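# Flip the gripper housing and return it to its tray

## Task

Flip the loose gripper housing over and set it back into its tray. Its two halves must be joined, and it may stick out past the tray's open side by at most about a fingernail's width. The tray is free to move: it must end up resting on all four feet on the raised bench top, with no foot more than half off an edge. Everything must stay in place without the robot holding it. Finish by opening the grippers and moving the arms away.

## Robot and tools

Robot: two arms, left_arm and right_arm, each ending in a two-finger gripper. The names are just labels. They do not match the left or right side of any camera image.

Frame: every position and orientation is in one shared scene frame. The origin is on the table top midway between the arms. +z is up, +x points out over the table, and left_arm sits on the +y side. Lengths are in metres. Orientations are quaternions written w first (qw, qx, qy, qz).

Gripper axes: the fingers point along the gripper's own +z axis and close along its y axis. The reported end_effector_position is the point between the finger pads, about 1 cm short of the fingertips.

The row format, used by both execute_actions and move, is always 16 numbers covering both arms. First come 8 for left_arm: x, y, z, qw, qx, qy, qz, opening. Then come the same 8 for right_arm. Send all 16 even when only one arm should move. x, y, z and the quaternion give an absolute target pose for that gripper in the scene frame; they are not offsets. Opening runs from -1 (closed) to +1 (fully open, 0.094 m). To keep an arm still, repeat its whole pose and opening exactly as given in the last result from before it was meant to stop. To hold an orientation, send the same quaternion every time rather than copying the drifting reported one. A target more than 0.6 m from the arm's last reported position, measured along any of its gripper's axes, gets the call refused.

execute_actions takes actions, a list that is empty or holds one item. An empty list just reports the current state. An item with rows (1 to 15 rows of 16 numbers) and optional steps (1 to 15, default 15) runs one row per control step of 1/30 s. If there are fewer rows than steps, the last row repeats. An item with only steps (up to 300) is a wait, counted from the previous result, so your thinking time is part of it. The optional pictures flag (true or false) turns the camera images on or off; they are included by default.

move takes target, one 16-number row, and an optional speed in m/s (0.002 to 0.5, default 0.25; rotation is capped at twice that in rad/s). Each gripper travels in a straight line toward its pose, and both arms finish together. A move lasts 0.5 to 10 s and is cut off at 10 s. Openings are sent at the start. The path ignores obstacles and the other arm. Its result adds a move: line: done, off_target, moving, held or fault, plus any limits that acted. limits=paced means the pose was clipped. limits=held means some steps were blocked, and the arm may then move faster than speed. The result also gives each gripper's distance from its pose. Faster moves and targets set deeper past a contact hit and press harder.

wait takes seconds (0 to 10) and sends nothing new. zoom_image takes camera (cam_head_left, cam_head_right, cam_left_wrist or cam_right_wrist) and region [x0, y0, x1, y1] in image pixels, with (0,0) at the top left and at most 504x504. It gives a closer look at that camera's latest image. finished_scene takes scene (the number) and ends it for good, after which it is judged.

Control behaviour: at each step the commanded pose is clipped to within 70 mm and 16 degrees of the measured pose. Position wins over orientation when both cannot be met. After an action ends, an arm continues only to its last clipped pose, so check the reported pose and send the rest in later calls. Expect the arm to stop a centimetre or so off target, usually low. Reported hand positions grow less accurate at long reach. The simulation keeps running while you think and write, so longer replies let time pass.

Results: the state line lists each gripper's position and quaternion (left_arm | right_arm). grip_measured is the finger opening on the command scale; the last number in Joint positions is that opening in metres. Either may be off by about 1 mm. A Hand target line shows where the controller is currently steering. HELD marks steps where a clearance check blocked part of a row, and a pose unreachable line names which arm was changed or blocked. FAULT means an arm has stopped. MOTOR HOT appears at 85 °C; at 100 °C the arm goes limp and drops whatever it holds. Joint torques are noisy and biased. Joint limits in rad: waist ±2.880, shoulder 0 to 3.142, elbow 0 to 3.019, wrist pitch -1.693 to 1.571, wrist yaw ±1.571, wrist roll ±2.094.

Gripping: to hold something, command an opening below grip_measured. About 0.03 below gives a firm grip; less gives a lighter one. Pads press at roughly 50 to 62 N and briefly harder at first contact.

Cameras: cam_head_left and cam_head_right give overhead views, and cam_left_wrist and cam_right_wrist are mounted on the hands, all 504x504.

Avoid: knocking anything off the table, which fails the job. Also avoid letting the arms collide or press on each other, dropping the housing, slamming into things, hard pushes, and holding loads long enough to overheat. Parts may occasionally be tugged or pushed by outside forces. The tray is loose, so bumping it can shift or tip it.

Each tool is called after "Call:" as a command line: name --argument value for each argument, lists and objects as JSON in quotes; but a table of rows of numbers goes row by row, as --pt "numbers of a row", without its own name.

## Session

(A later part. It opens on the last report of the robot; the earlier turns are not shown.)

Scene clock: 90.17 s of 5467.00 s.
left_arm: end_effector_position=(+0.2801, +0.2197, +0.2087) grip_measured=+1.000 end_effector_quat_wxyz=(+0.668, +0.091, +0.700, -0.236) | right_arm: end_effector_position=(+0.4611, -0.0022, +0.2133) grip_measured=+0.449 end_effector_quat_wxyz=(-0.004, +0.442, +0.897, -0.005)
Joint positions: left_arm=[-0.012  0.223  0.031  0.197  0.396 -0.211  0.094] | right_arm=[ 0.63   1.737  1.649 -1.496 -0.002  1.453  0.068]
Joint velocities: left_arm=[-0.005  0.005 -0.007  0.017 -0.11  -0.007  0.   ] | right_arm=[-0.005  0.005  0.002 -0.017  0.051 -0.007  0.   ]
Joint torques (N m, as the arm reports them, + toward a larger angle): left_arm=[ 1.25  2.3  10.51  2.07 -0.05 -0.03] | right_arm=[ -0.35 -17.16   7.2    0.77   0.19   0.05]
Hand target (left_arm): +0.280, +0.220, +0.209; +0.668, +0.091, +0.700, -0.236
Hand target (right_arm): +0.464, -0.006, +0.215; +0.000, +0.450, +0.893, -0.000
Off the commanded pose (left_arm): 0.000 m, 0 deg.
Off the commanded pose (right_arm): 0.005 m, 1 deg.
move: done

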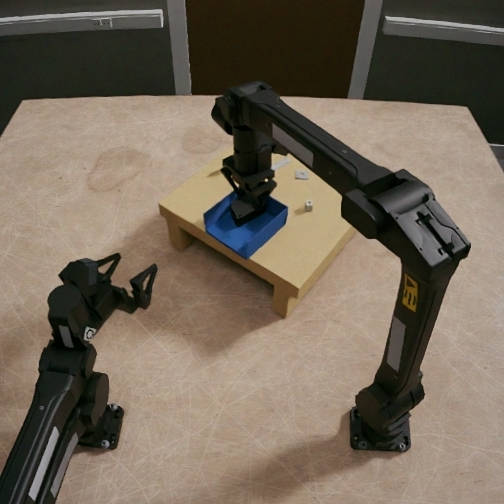

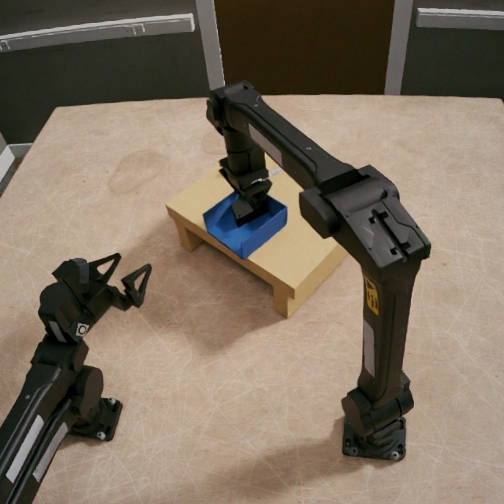

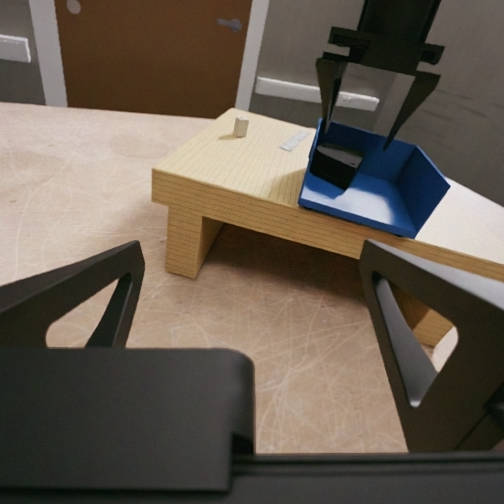

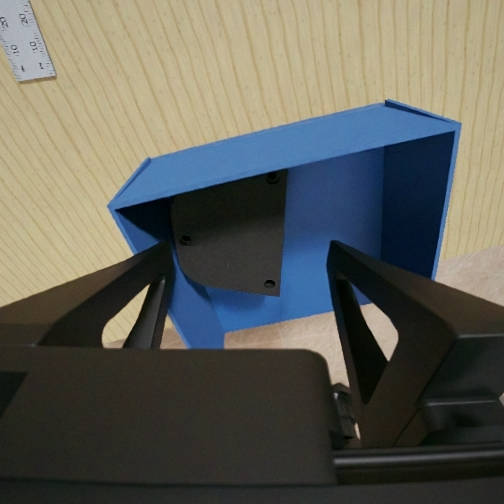

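Call:
move --target '[0.2801,0.2197,0.2087,0.668,0.091,0.70,-0.236,1,0.463,-0.006,0.197,0,0.45,0.893,0,0.71]' --speed 0.015

Scene clock: 93.83 s of 5467.00 s.
left_arm: end_effector_position=(+0.2801, +0.2197, +0.2087) grip_measured=+1.000 end_effector_quat_wxyz=(+0.668, +0.091, +0.700, -0.236) | right_arm: end_effector_position=(+0.4614, -0.0021, +0.1991) grip_measured=+0.709 end_effector_quat_wxyz=(-0.002, +0.442, +0.897, -0.002)
Joint positions: left_arm=[-0.012  0.223  0.031  0.197  0.396 -0.211  0.094] | right_arm=[ 0.63   1.737  1.612 -1.451 -0.002  1.453  0.08 ]
Joint velocities: left_arm=[-0.005 -0.005  0.002  0.007 -0.066  0.037  0.   ] | right_arm=[-0.005 -0.015  0.007  0.007 -0.007 -0.037  0.   ]
Joint torques (N m, as the arm reports them, + toward a larger angle): left_arm=[ 1.16  2.22 10.53  2.04 -0.06 -0.04] | right_arm=[ -0.41 -16.39   6.86   0.93   0.18   0.04]
Hand target (left_arm): +0.280, +0.220, +0.209; +0.668, +0.091, +0.700, -0.236
Hand target (right_arm): +0.463, -0.006, +0.197; +0.000, +0.450, +0.893, -0.000
Off the commanded pose (left_arm): 0.000 m, 0 deg.
Off the commanded pose (right_arm): 0.005 m, 1 deg.
move: done

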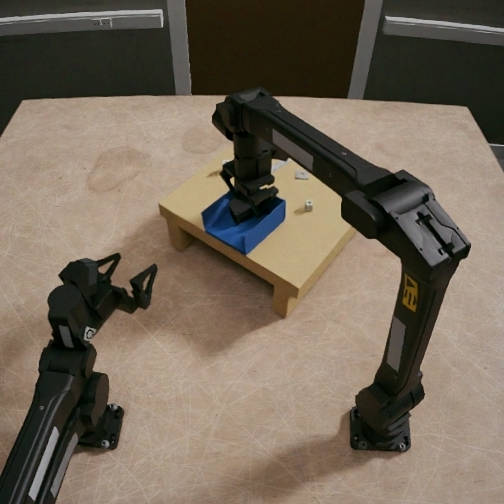

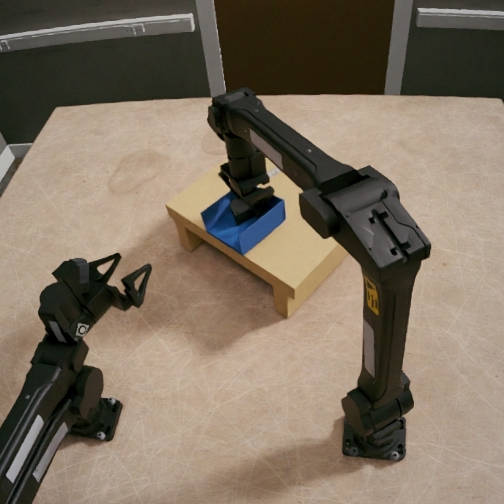

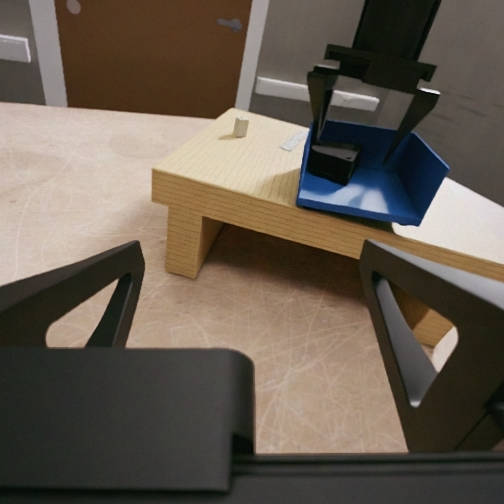

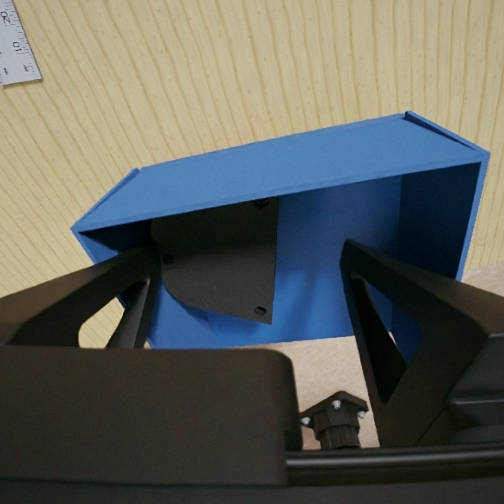

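Call:
move --target '[0.2801,0.2197,0.2087,0.668,0.091,0.70,-0.236,1,0.4614,-0.0021,0.2,0,0.45,0.893,0,0.35]' --speed 0.02

Call:
move --target '[0.38,0.13,0.245,0.47,0.296,0.814,-0.171,0,0.47,-0.04,0.29,0,0.45,0.893,0,-1]' --speed 0.1

Scene clock: 104.27 s of 5467.00 s.
left_arm: end_effector_position=(+0.2801, +0.2197, +0.2087) grip_measured=+1.000 end_effector_quat_wxyz=(+0.668, +0.091, +0.700, -0.236) | right_arm: end_effector_position=(+0.4613, -0.0021, +0.1993) grip_measured=+0.351 end_effector_quat_wxyz=(-0.002, +0.445, +0.895, -0.002)
Joint positions: left_arm=[-0.012  0.223  0.031  0.197  0.396 -0.211  0.094] | right_arm=[ 0.63   1.737  1.612 -1.451 -0.002  1.46   0.063]
Joint velocities: left_arm=[-0.005  0.005 -0.007 -0.017  0.007 -0.022  0.   ] | right_arm=[-0.015 -0.015 -0.002 -0.007  0.007 -0.007 -0.001]
Joint torques (N m, as the arm reports them, + toward a larger angle): left_arm=[ 1.19  2.16 10.49  2.12 -0.06 -0.04] | right_arm=[  0.37 -16.47   7.37   0.65   0.16   0.05]
Hand target (left_arm): +0.280, +0.220, +0.209; +0.668, +0.091, +0.700, -0.236
Hand target (right_arm): +0.461, -0.002, +0.200; -0.000, +0.450, +0.893, +0.000
Off the commanded pose (left_arm): 0.000 m, 0 deg.
Off the commanded pose (right_arm): 0.001 m, 1 deg.
After step 90, 6.73 s passed at rest.
move: done

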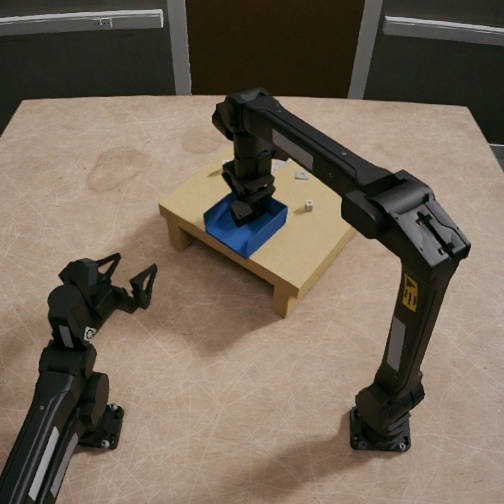

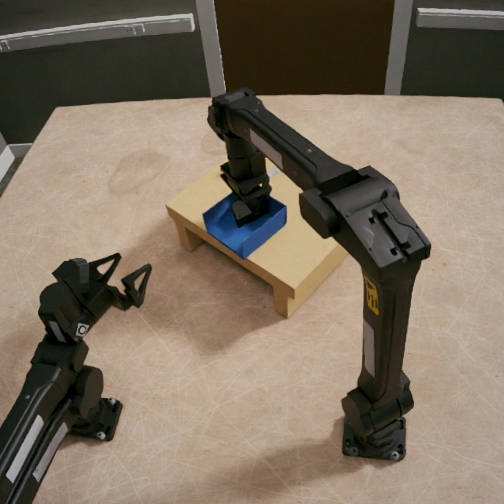

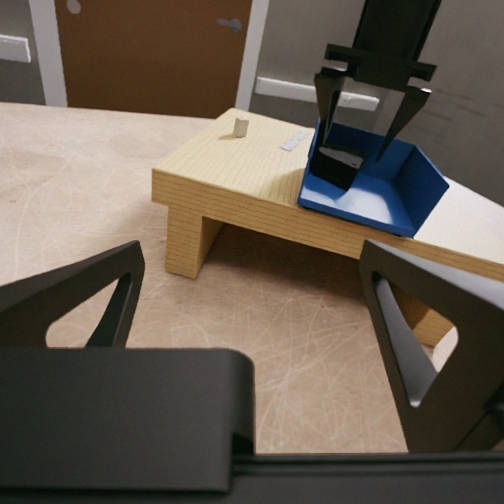

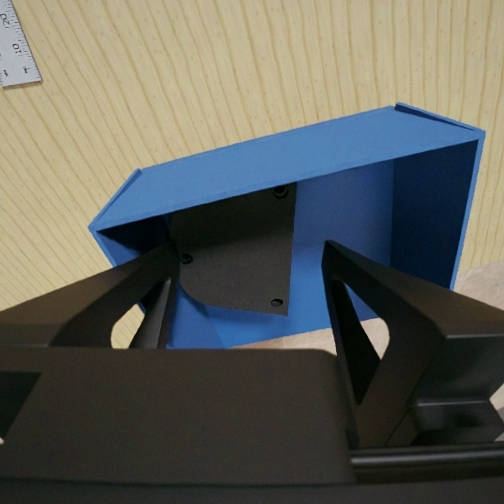

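Scene clock: 107.73 s of 5467.00 s.
left_arm: end_effector_position=(+0.3741, +0.1353, +0.2218) grip_measured=+0.002 end_effector_quat_wxyz=(+0.457, +0.285, +0.824, -0.174) | right_arm: end_effector_position=(+0.4595, -0.0403, +0.2663) grip_measured=-0.986 end_effector_quat_wxyz=(-0.015, +0.451, +0.892, -0.019)
Joint positions: left_arm=[-0.234  0.891  0.584 -0.279  0.341  0.187  0.047] | right_arm=[ 0.567  1.704  1.743 -1.659 -0.001  1.411  0.001]
Joint velocities: left_arm=[ 0.015  0.005 -0.002 -0.017  0.081  0.022 -0.   ] | right_arm=[-0.015  0.005  0.007 -0.002 -0.007 -0.037  0.001]
Joint torques (N m, as the arm reports them, + toward a larger angle): left_arm=[ 0.71 -3.77 13.93  1.72 -0.01  0.15] | right_arm=[ -0.28 -16.82  11.17   0.05   0.24  -0.17]
Hand target (left_arm): +0.383, +0.130, +0.244; +0.470, +0.294, +0.814, -0.172
Hand target (right_arm): +0.468, -0.041, +0.290; +0.001, +0.450, +0.893, -0.000
Off the commanded pose (left_arm): 0.025 m, 2 deg.
Off the commanded pose (right_arm): 0.026 m, 3 deg.
move: off_target (left_arm, right_arm)

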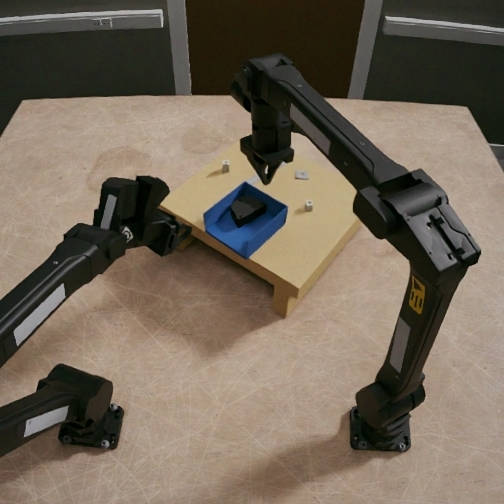

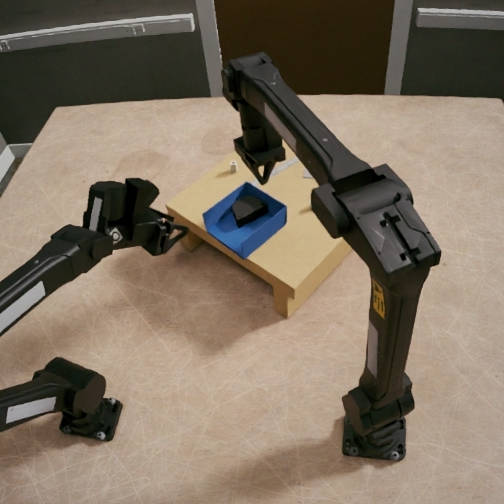

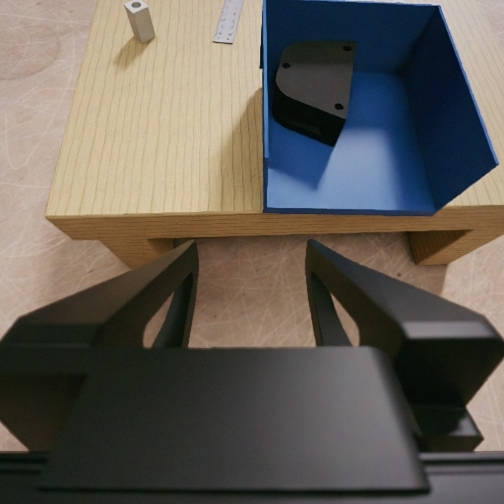

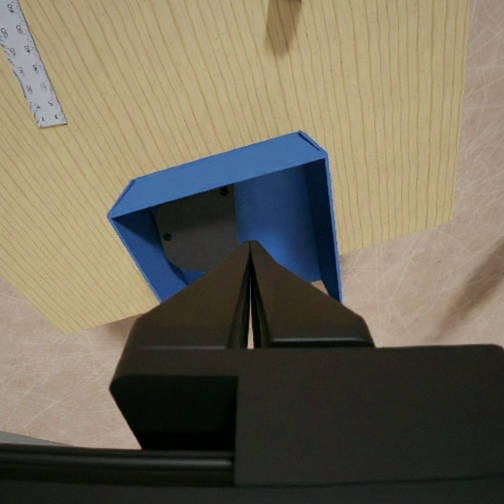

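Call:
move --target '[0.438,0.073,0.20,0.47,0.296,0.814,-0.171,0,0.47,-0.04,0.29,0,0.45,0.893,0,-1]' --speed 0.06

Scene clock: 112.60 s of 5467.00 s.
left_arm: end_effector_position=(+0.4223, +0.0833, +0.1744) grip_measured=+0.002 end_effector_quat_wxyz=(+0.446, +0.298, +0.827, -0.168) | right_arm: end_effector_position=(+0.4601, -0.0400, +0.2683) grip_measured=-0.986 end_effector_quat_wxyz=(-0.014, +0.451, +0.892, -0.018)
Joint positions: left_arm=[-0.343  1.179  0.639 -0.06   0.251  0.154  0.047] | right_arm=[ 0.567  1.704  1.748 -1.661 -0.001  1.41   0.001]
Joint velocities: left_arm=[-0.005  0.005 -0.002  0.002  0.051  0.007  0.001] | right_arm=[-0.005 -0.005 -0.002 -0.012  0.037  0.066  0.   ]
Joint torques (N m, as the arm reports them, + toward a larger angle): left_arm=[ 0.34 -7.07 13.04  2.88 -0.05 -0.12] | right_arm=[ -0.4  -16.46  11.27   0.03   0.2   -0.16]
Hand target (left_arm): +0.437, +0.073, +0.200; +0.470, +0.296, +0.814, -0.172
Hand target (right_arm): +0.469, -0.041, +0.290; +0.001, +0.450, +0.893, -0.000
Off the commanded pose (left_arm): 0.032 m, 3 deg.
Off the commanded pose (right_arm): 0.024 m, 3 deg.
move: off_target (left_arm, right_arm)

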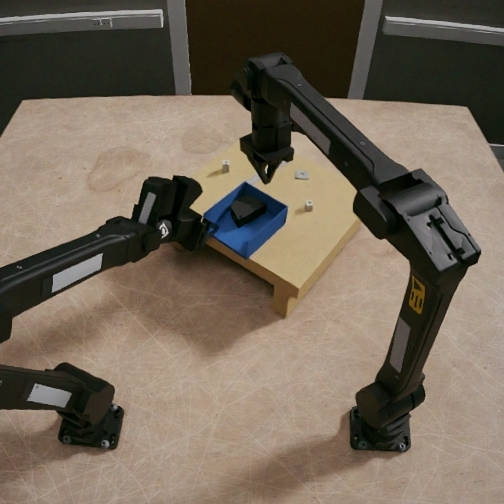

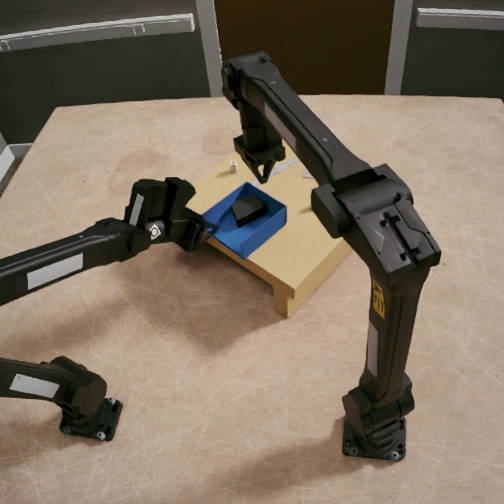

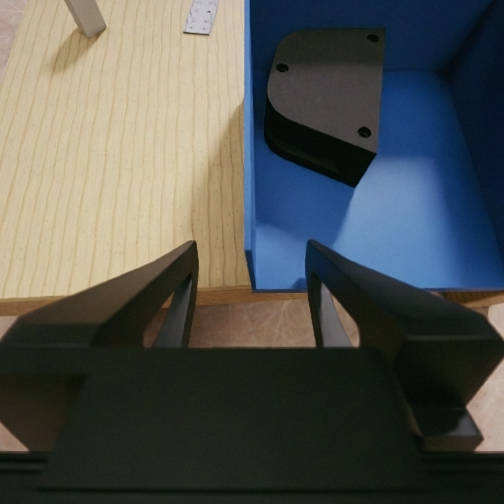

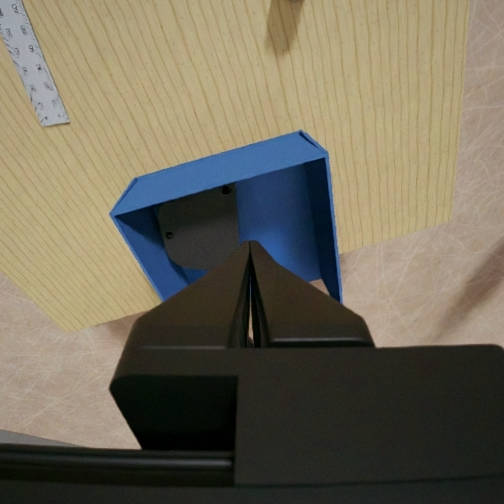

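Call:
move --target '[0.45,0.064,0.205,0.47,0.296,0.814,-0.171,-0.6,0.47,-0.04,0.29,0,0.45,0.893,0,-1]' --speed 0.03

Scene clock: 116.10 s of 5467.00 s.
left_arm: end_effector_position=(+0.4352, +0.0750, +0.1847) grip_measured=-0.598 end_effector_quat_wxyz=(+0.452, +0.298, +0.824, -0.167) | right_arm: end_effector_position=(+0.4601, -0.0400, +0.2683) grip_measured=-0.986 end_effector_quat_wxyz=(-0.014, +0.451, +0.892, -0.018)
Joint positions: left_arm=[-0.351  1.205  0.682 -0.06   0.242  0.15   0.019] | right_arm=[ 0.567  1.704  1.748 -1.661 -0.001  1.41   0.001]
Joint velocities: left_arm=[-0.005  0.005 -0.007 -0.017  0.081  0.022 -0.001] | right_arm=[-0.005  0.005 -0.002 -0.022  0.022 -0.037 -0.001]
Joint torques (N m, as the arm reports them, + toward a larger angle): left_arm=[ 0.36 -6.95 13.09  2.53 -0.06 -0.17] | right_arm=[ -0.4  -16.25  11.26   0.03   0.2   -0.16]
Hand target (left_arm): +0.448, +0.065, +0.205; +0.470, +0.296, +0.814, -0.171
Hand target (right_arm): +0.469, -0.041, +0.290; +0.001, +0.450, +0.893, -0.000
Off the commanded pose (left_arm): 0.027 m, 2 deg.
Off the commanded pose (right_arm): 0.024 m, 3 deg.
move: off_target (left_arm, right_arm)

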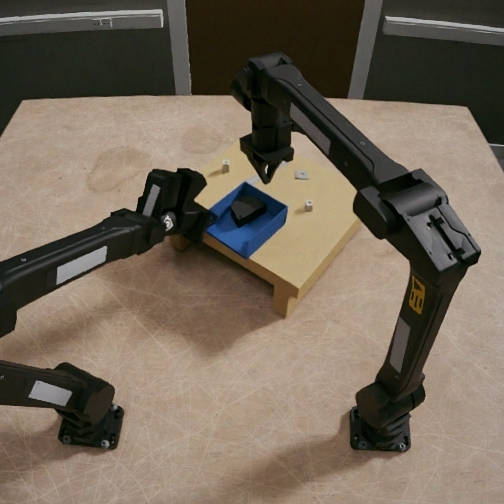

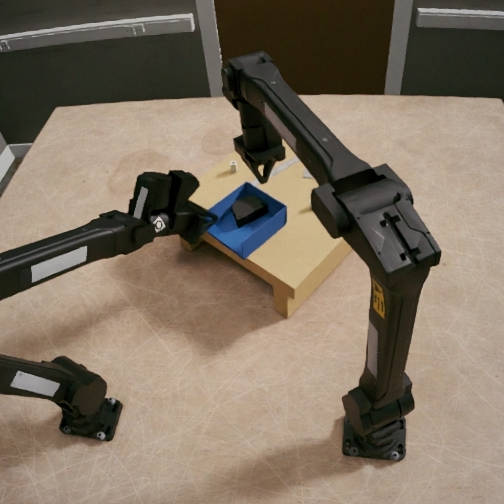

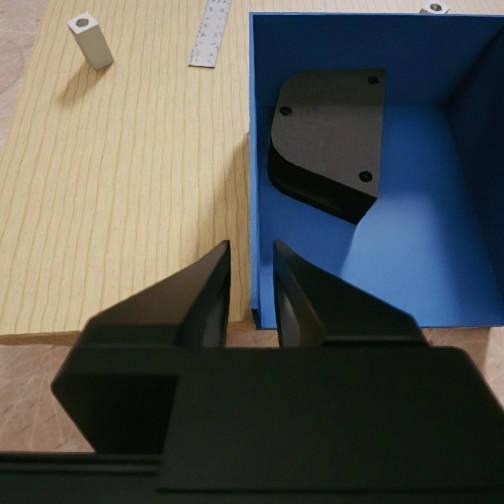

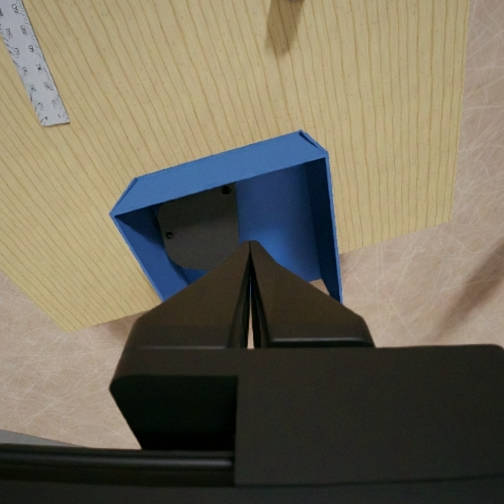

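Call:
move --target '[0.4352,0.075,0.1847,0.452,0.298,0.824,-0.167,-1,0.468,0.006,0.20,0,0.45,0.893,0,-1]' --speed 0.06

Call:
move --target '[0.4352,0.075,0.1847,0.452,0.298,0.824,-0.167,-1,0.468,0.006,0.175,0,0.45,0.893,0,-1]' --speed 0.015

Scene clock: 120.63 s of 5467.00 s.
left_arm: end_effector_position=(+0.4342, +0.0743, +0.1873) grip_measured=-0.964 end_effector_quat_wxyz=(+0.453, +0.295, +0.823, -0.172) | right_arm: end_effector_position=(+0.4683, +0.0024, +0.2123) grip_measured=-0.986 end_effector_quat_wxyz=(+0.003, +0.448, +0.894, +0.006)
Joint positions: left_arm=[-0.351  1.199  0.681 -0.06   0.248  0.14   0.002] | right_arm=[ 0.631  1.743  1.655 -1.469 -0.001  1.467  0.001]
Joint velocities: left_arm=[ 0.005  0.005 -0.002 -0.022 -0.022  0.007  0.001] | right_arm=[-0.015  0.005 -0.007  0.007 -0.037 -0.037  0.   ]
Joint torques (N m, as the arm reports them, + toward a larger angle): left_arm=[ 1.35 -7.76  9.4   2.03 -0.14  0.08] | right_arm=[  0.93 -15.     7.29   0.89   0.11   0.04]
Hand target (left_arm): +0.435, +0.075, +0.185; +0.452, +0.298, +0.824, -0.167
Hand target (right_arm): +0.469, +0.007, +0.201; -0.001, +0.450, +0.893, +0.000
Off the commanded pose (left_arm): 0.003 m, 1 deg.
Off the commanded pose (right_arm): 0.013 m, 1 deg.
move: off_target (right_arm)

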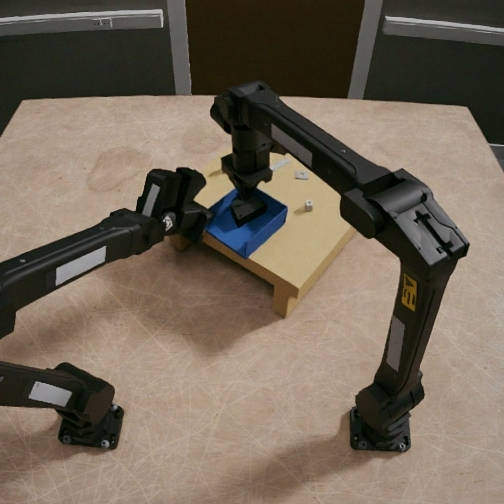

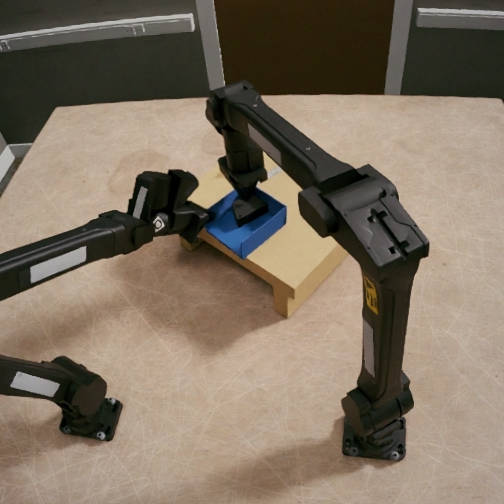

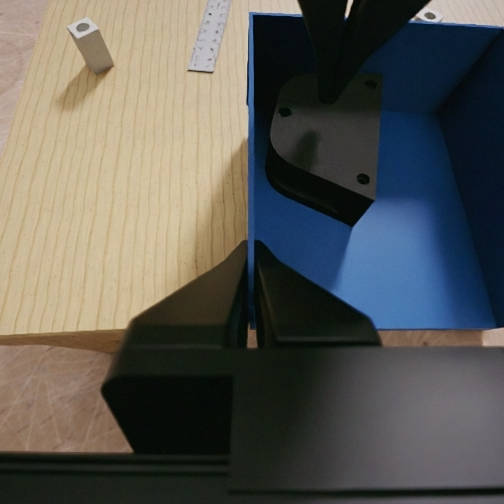

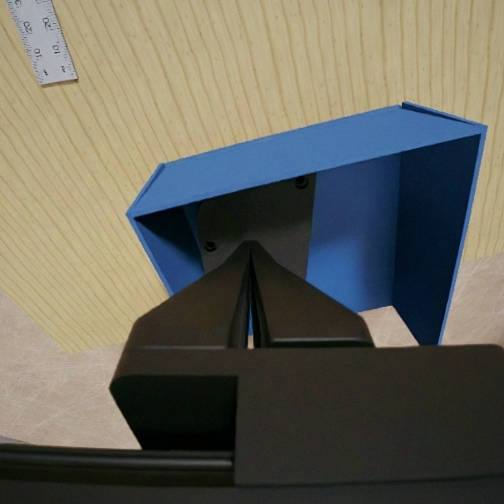

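Scene clock: 123.37 s of 5467.00 s.
left_arm: end_effector_position=(+0.4340, +0.0748, +0.1861) grip_measured=-0.964 end_effector_quat_wxyz=(+0.451, +0.290, +0.826, -0.174) | right_arm: end_effector_position=(+0.4706, +0.0038, +0.1981) grip_measured=-0.986 end_effector_quat_wxyz=(+0.008, +0.448, +0.894, +0.013)
Joint positions: left_arm=[-0.351  1.2    0.68  -0.06   0.246  0.128  0.002] | right_arm=[ 0.631  1.743  1.617 -1.413 -0.001  1.467  0.001]
Joint velocities: left_arm=[-0.005 -0.005 -0.002 -0.002  0.051 -0.037  0.001] | right_arm=[ 0.005 -0.015  0.002  0.002 -0.007  0.081 -0.001]
Joint torques (N m, as the arm reports them, + toward a larger angle): left_arm=[ 1.38 -7.83  9.52  2.09 -0.1   0.14] | right_arm=[  0.82 -14.12   5.86   1.27   0.15   0.05]
Hand target (left_arm): +0.435, +0.075, +0.185; +0.452, +0.298, +0.824, -0.167
Hand target (right_arm): +0.468, +0.006, +0.175; -0.000, +0.450, +0.893, -0.000
Off the commanded pose (left_arm): 0.002 m, 1 deg.
Off the commanded pose (right_arm): 0.023 m, 2 deg.
move: off_target (right_arm)

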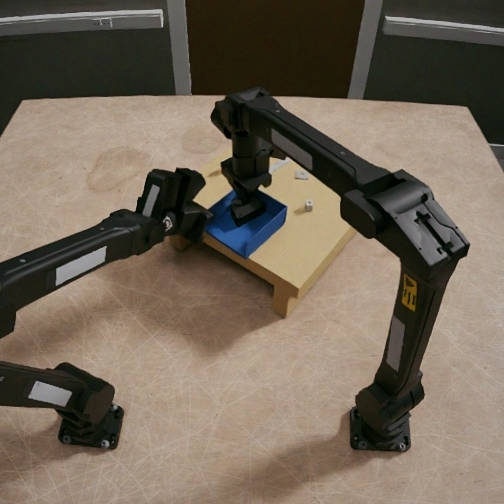

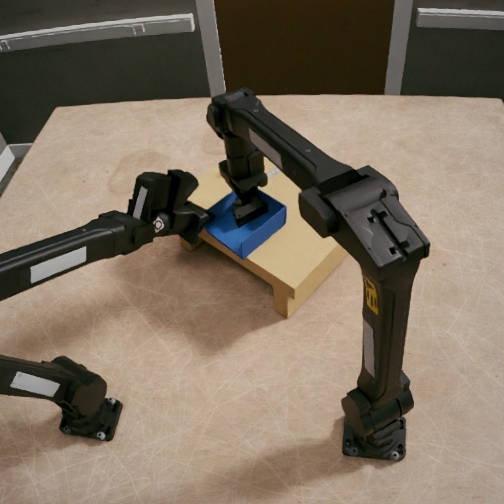

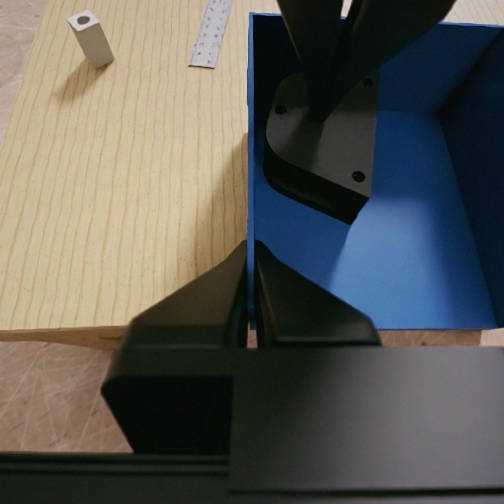

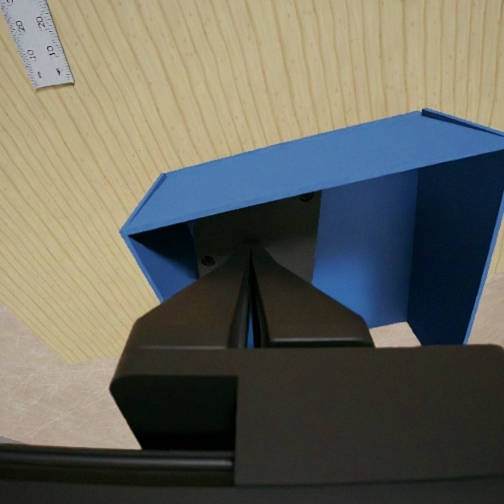

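Call:
execute_actions --actions '[{"rows":[[0.4352,0.075,0.1847,0.452,0.298,0.824,-0.167,-1,0.467,0.004,0.177,0,0.45,0.893,0,-1],[0.4352,0.075,0.1847,0.452,0.298,0.824,-0.167,-1,0.465,0.003,0.177,0,0.45,0.893,0,-1],[0.4352,0.075,0.1847,0.452,0.298,0.824,-0.167,-1,0.463,0.003,0.177,0,0.45,0.893,0,-1],[0.4352,0.075,0.1847,0.452,0.298,0.824,-0.167,-1,0.461,0.002,0.177,0,0.45,0.893,0,-1],[0.4352,0.075,0.1847,0.452,0.298,0.824,-0.167,-1,0.459,0.002,0.177,0,0.45,0.893,0,-1],[0.4352,0.075,0.1847,0.452,0.298,0.824,-0.167,-1,0.457,0.001,0.177,0,0.45,0.893,0,-1],[0.4352,0.075,0.1847,0.452,0.298,0.824,-0.167,-1,0.455,0.001,0.177,0,0.45,0.893,0,-1],[0.4352,0.075,0.1847,0.452,0.298,0.824,-0.167,-1,0.453,0,0.177,0,0.45,0.893,0,-1],[0.4352,0.075,0.1847,0.452,0.298,0.824,-0.167,-1,0.451,0,0.177,0,0.45,0.893,0,-1],[0.4352,0.075,0.1847,0.452,0.298,0.824,-0.167,-1,0.449,-0.001,0.177,0,0.45,0.893,0,-1],[0.4352,0.075,0.1847,0.452,0.298,0.824,-0.167,-1,0.447,-0.001,0.177,0,0.45,0.893,0,-1],[0.4352,0.075,0.1847,0.452,0.298,0.824,-0.167,-1,0.445,-0.002,0.177,0,0.45,0.893,0,-1],[0.4352,0.075,0.1847,0.452,0.298,0.824,-0.167,-1,0.443,-0.002,0.177,0,0.45,0.893,0,-1],[0.4352,0.075,0.1847,0.452,0.298,0.824,-0.167,-1,0.441,-0.003,0.177,0,0.45,0.893,0,-1],[0.4352,0.075,0.1847,0.452,0.298,0.824,-0.167,-1,0.439,-0.003,0.177,0,0.45,0.893,0,-1]],"steps":15}]' --pictures false

Call:
wait --seconds 0.3

Scene clock: 128.60 s of 5467.00 s.
left_arm: end_effector_position=(+0.4340, +0.0748, +0.1861) grip_measured=-0.964 end_effector_quat_wxyz=(+0.451, +0.289, +0.826, -0.174) | right_arm: end_effector_position=(+0.4514, -0.0042, +0.1976) grip_measured=-0.986 end_effector_quat_wxyz=(+0.011, +0.450, +0.893, +0.019)
Joint positions: left_arm=[-0.351  1.2    0.68  -0.06   0.246  0.128  0.002] | right_arm=[ 0.636  1.682  1.534 -1.381 -0.001  1.477  0.001]
Joint velocities: left_arm=[-0.005 -0.005  0.022  0.007 -0.022 -0.037 -0.   ] | right_arm=[ 0.015 -0.142 -0.173  0.056 -0.007  0.037 -0.   ]
Joint torques (N m, as the arm reports them, + toward a larger angle): left_arm=[ 1.28 -7.76  9.47  2.04 -0.06  0.21] | right_arm=[  1.52 -13.33   5.7    0.71   0.14   0.03]
Hand target (left_arm): +0.435, +0.075, +0.185; +0.452, +0.298, +0.824, -0.167
Hand target (right_arm): +0.439, -0.003, +0.177; -0.000, +0.450, +0.893, -0.000
Off the commanded pose (left_arm): 0.002 m, 1 deg.
Off the commanded pose (right_arm): 0.024 m, 2 deg.
Steps of this call (steps 1 to 90: nothing new was sent; then 1.73 s passed at rest; steps 91 to 105: all 15 steps of this action). Readings (end_effector_position):
91: left_arm (+0.4340, +0.0748, +0.1861) | right_arm (+0.4706, +0.0038, +0.1981)
92: left_arm (+0.4340, +0.0748, +0.1861) | right_arm (+0.4705, +0.0037, +0.1980)
94: left_arm (+0.4340, +0.0748, +0.1861) | right_arm (+0.4698, +0.0033, +0.1981)
98: left_arm (+0.4340, +0.0748, +0.1861) | right_arm (+0.4647, +0.0005, +0.1981)
105: the state above

Scene clock: 128.90 s of 5467.00 s.
left_arm: end_effector_position=(+0.4340, +0.0748, +0.1861) grip_measured=-0.964 end_effector_quat_wxyz=(+0.451, +0.289, +0.826, -0.174) | right_arm: end_effector_position=(+0.4467, -0.0045, +0.1976) grip_measured=-0.986 end_effector_quat_wxyz=(+0.010, +0.450, +0.893, +0.018)
Joint positions: left_arm=[-0.351  1.2    0.68  -0.06   0.246  0.128  0.002] | right_arm=[ 0.641  1.672  1.522 -1.38  -0.001  1.482  0.001]
Joint velocities: left_arm=[-0.005  0.005  0.007  0.002  0.007  0.007 -0.   ] | right_arm=[-0.005  0.005 -0.002 -0.007  0.051  0.022  0.   ]
Joint torques (N m, as the arm reports them, + toward a larger angle): left_arm=[ 1.06 -7.74  9.47  2.03 -0.07  0.19] | right_arm=[  1.34 -13.29   5.74   0.78   0.13   0.04]
Hand target (left_arm): +0.435, +0.075, +0.185; +0.452, +0.298, +0.824, -0.167
Hand target (right_arm): +0.439, -0.003, +0.177; -0.000, +0.450, +0.893, -0.000
Off the commanded pose (left_arm): 0.002 m, 1 deg.
Off the commanded pose (right_arm): 0.022 m, 2 deg.
Steps of this call (steps 1 to 9: nothing new was sent). Readings (end_effector_position):
1: left_arm (+0.4340, +0.0748, +0.1861) | right_arm (+0.4496, -0.0046, +0.1978)
2: left_arm (+0.4340, +0.0748, +0.1861) | right_arm (+0.4479, -0.0047, +0.1977)
4: left_arm (+0.4340, +0.0748, +0.1861) | right_arm (+0.4467, -0.0045, +0.1976)
8: left_arm (+0.4340, +0.0748, +0.1861) | right_arm (+0.4467, -0.0045, +0.1976)
9: the state above

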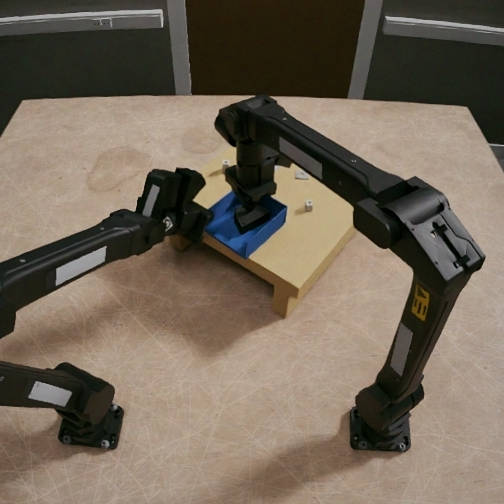

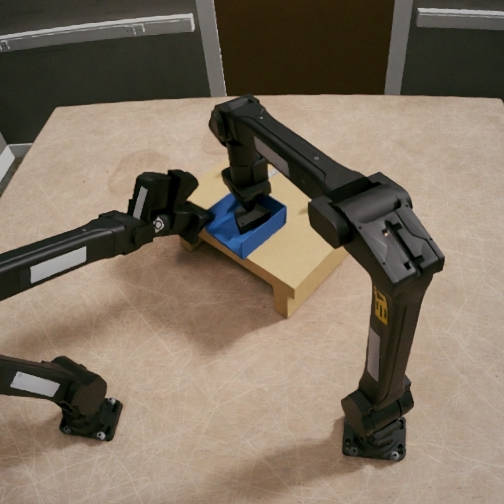

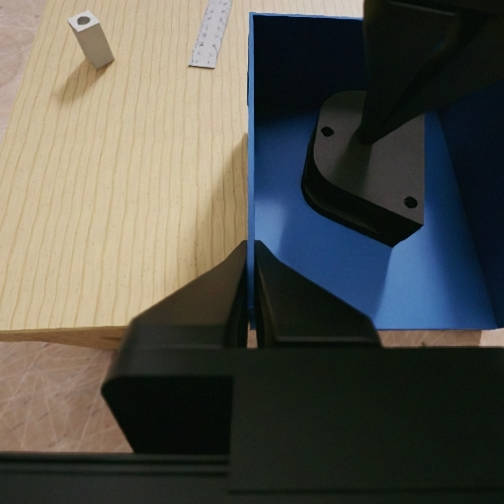

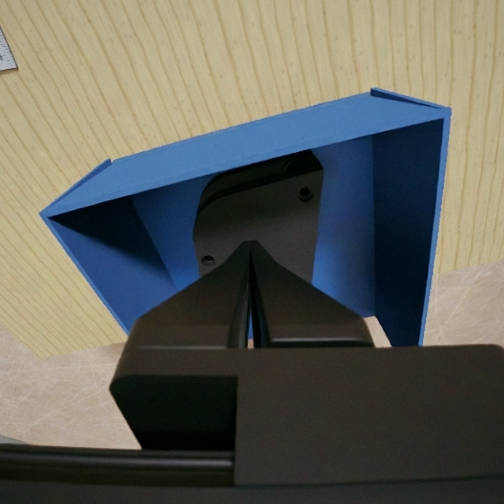

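Call:
move --target '[0.4352,0.075,0.1847,0.452,0.298,0.824,-0.167,-0.4,0.452,-0.002,0.24,0,0.45,0.893,0,-1]' --speed 0.05

Call:
move --target '[0.34,0.15,0.2,0.452,0.298,0.824,-0.167,-0.4,0.445,-0.006,0.205,0,0.45,0.893,0,0.55]' --speed 0.08

Scene clock: 134.87 s of 5467.00 s.
left_arm: end_effector_position=(+0.4340, +0.0749, +0.1861) grip_measured=-0.402 end_effector_quat_wxyz=(+0.453, +0.294, +0.824, -0.171) | right_arm: end_effector_position=(+0.4399, -0.0087, +0.2338) grip_measured=-0.986 end_effector_quat_wxyz=(-0.004, +0.450, +0.893, -0.005)
Joint positions: left_arm=[-0.351  1.2    0.68  -0.06   0.245  0.141  0.028] | right_arm=[ 0.641  1.675  1.622 -1.529 -0.001  1.482  0.001]
Joint velocities: left_arm=[-0.005  0.005 -0.002  0.002 -0.066  0.022 -0.   ] | right_arm=[-0.015  0.024 -0.017 -0.012  0.007 -0.037  0.001]
Joint torques (N m, as the arm reports them, + toward a larger angle): left_arm=[ 1.27 -7.73  9.52  2.01 -0.06  0.07] | right_arm=[  0.16 -13.62  11.17   0.06   0.13  -0.08]
Hand target (left_arm): +0.435, +0.075, +0.185; +0.452, +0.298, +0.824, -0.167
Hand target (right_arm): +0.451, -0.003, +0.240; -0.000, +0.450, +0.893, +0.000
Off the commanded pose (left_arm): 0.002 m, 1 deg.
Off the commanded pose (right_arm): 0.015 m, 1 deg.
After step 90, 1.80 s passed at rest.
move: off_target (right_arm)

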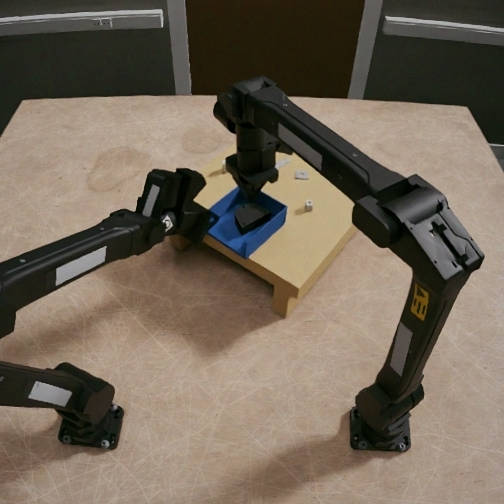

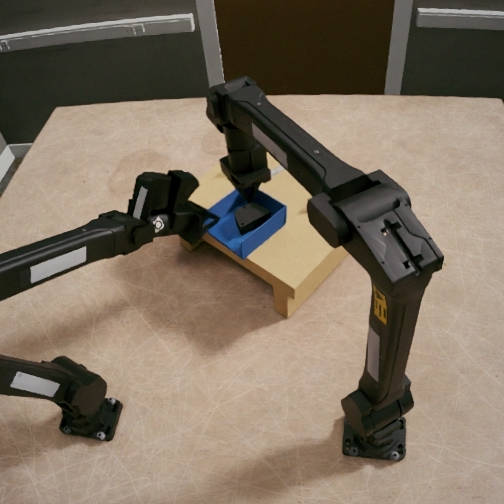

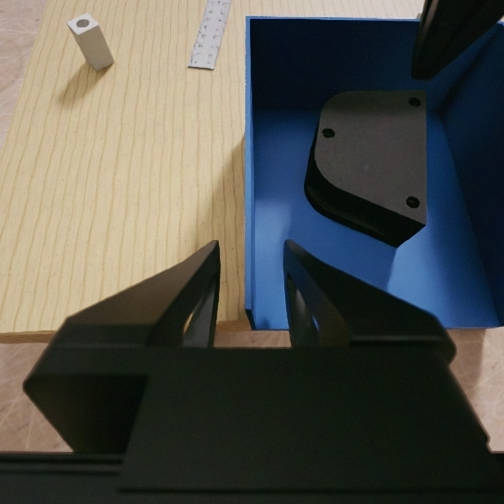

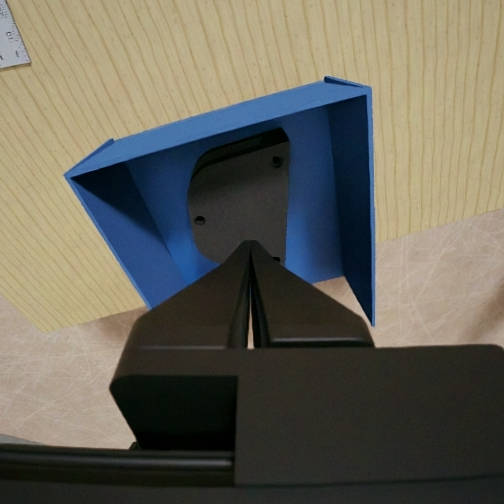

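Scene clock: 136.70 s of 5467.00 s.
left_arm: end_effector_position=(+0.3390, +0.1481, +0.2017) grip_measured=-0.402 end_effector_quat_wxyz=(+0.454, +0.296, +0.823, -0.169) | right_arm: end_effector_position=(+0.4434, -0.0065, +0.2149) grip_measured=+0.549 end_effector_quat_wxyz=(+0.002, +0.450, +0.893, +0.005)
Joint positions: left_arm=[-0.224  0.777  0.486 -0.309  0.35   0.22   0.028] | right_arm=[ 0.641  1.675  1.572 -1.457 -0.001  1.482  0.073]
Joint velocities: left_arm=[-0.005  0.005  0.012 -0.007  0.022 -0.066 -0.   ] | right_arm=[ 0.005  0.005  0.002 -0.002 -0.051 -0.081  0.   ]
Joint torques (N m, as the arm reports them, + toward a larger angle): left_arm=[ 2.11 -3.5  10.19  1.63  0.2   0.  ] | right_arm=[  0.19 -13.97   7.18   0.86   0.16  -0.07]
Hand target (left_arm): +0.339, +0.150, +0.201; +0.452, +0.299, +0.824, -0.166
Hand target (right_arm): +0.445, -0.006, +0.205; +0.000, +0.450, +0.893, -0.000
Off the commanded pose (left_arm): 0.003 m, 0 deg.
Off the commanded pose (right_arm): 0.010 m, 1 deg.
move: done

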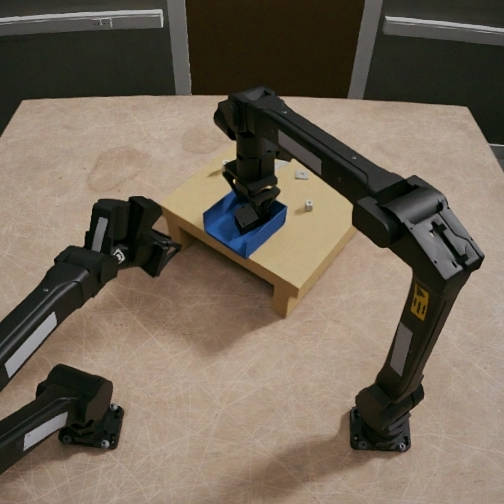

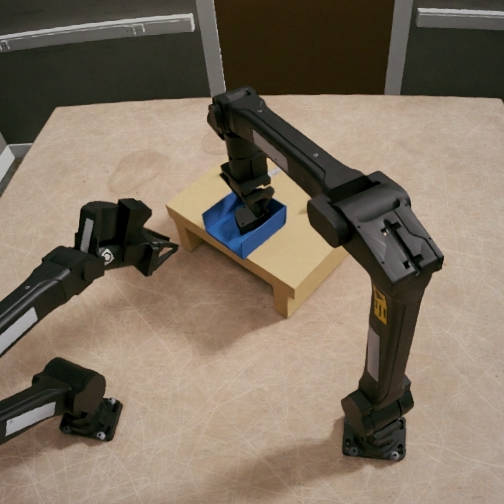

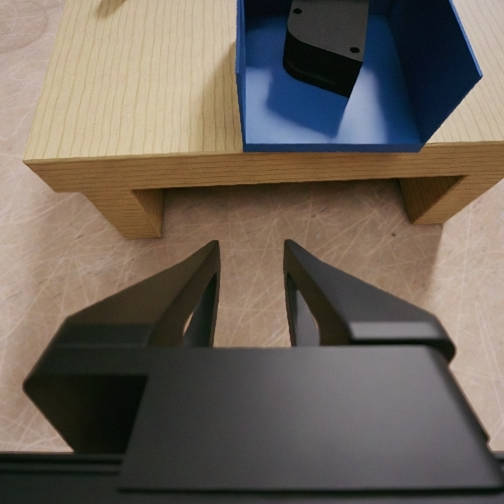

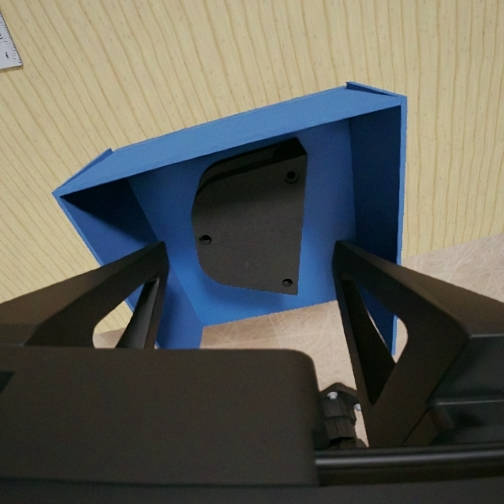

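Call:
move --target '[0.33,0.14,0.27,0.298,-0.298,0.641,-0.641,0.6,0.445,-0.006,0.160,0,0.45,0.893,0,0.4]' --speed 0.3

Scene clock: 144.37 s of 5467.00 s.
left_arm: end_effector_position=(+0.3299, +0.1429, +0.2639) grip_measured=+0.598 end_effector_quat_wxyz=(+0.295, -0.302, +0.649, -0.633) | right_arm: end_effector_position=(+0.4443, -0.0060, +0.1723) grip_measured=+0.401 end_effector_quat_wxyz=(+0.004, +0.450, +0.893, +0.007)
Joint positions: left_arm=[-0.212  0.68   0.273  0.379  0.425 -1.559  0.075] | right_arm=[ 0.641  1.692  1.481 -1.344 -0.001  1.482  0.066]
Joint velocities: left_arm=[-0.005 -0.005  0.007  0.012  0.037 -0.081  0.   ] | right_arm=[-0.015  0.005  0.002 -0.002 -0.037 -0.037 -0.   ]
Joint torques (N m, as the arm reports them, + toward a larger angle): left_arm=[ 0.58 -1.72  9.77  3.02 -0.16 -0.1 ] | right_arm=[  0.27 -13.73   7.05   0.88   0.14  -0.07]
Hand target (left_arm): +0.328, +0.141, +0.271; +0.297, -0.297, +0.642, -0.642
Hand target (right_arm): +0.446, -0.006, +0.160; -0.000, +0.450, +0.893, -0.000
Off the commanded pose (left_arm): 0.007 m, 1 deg.
Off the commanded pose (right_arm): 0.012 m, 1 deg.
After step 90, 1.33 s passed at rest.
move: off_target (right_arm)

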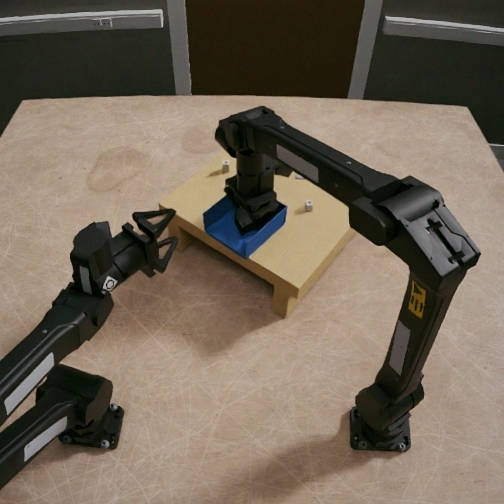

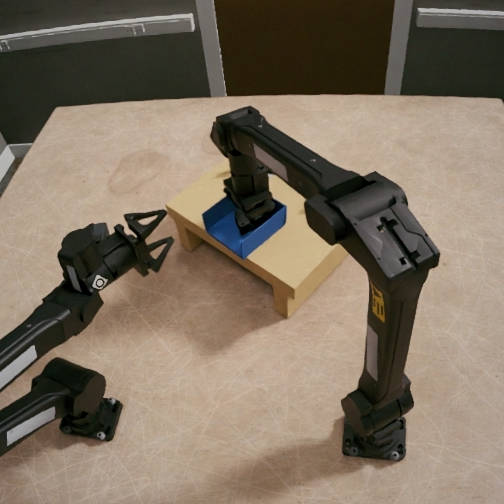

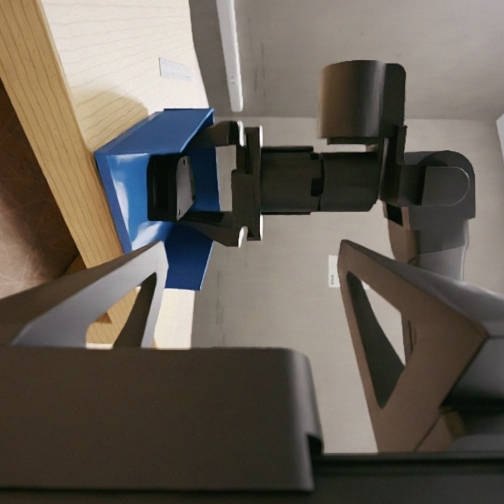

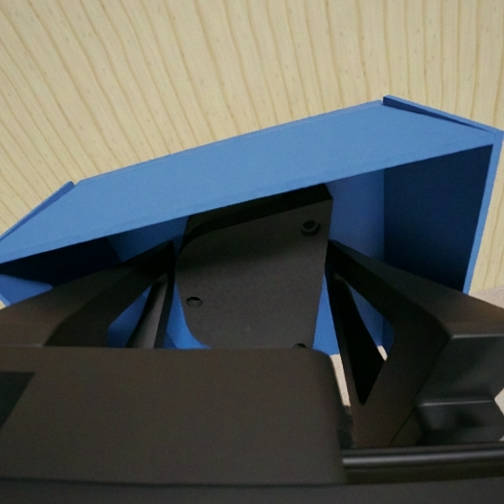

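Call:
zoom_image --camera "cam_left_wrist" --region '[90,100,270,260]'

Region (90, 100, 270, 260) of cam_left_wrist's 504x504 image, scaled by 2.800, with more detail than that image has.

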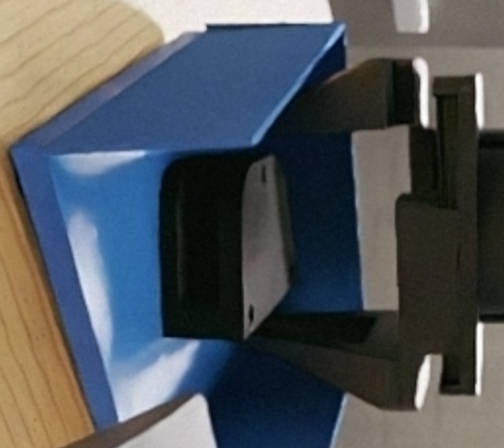

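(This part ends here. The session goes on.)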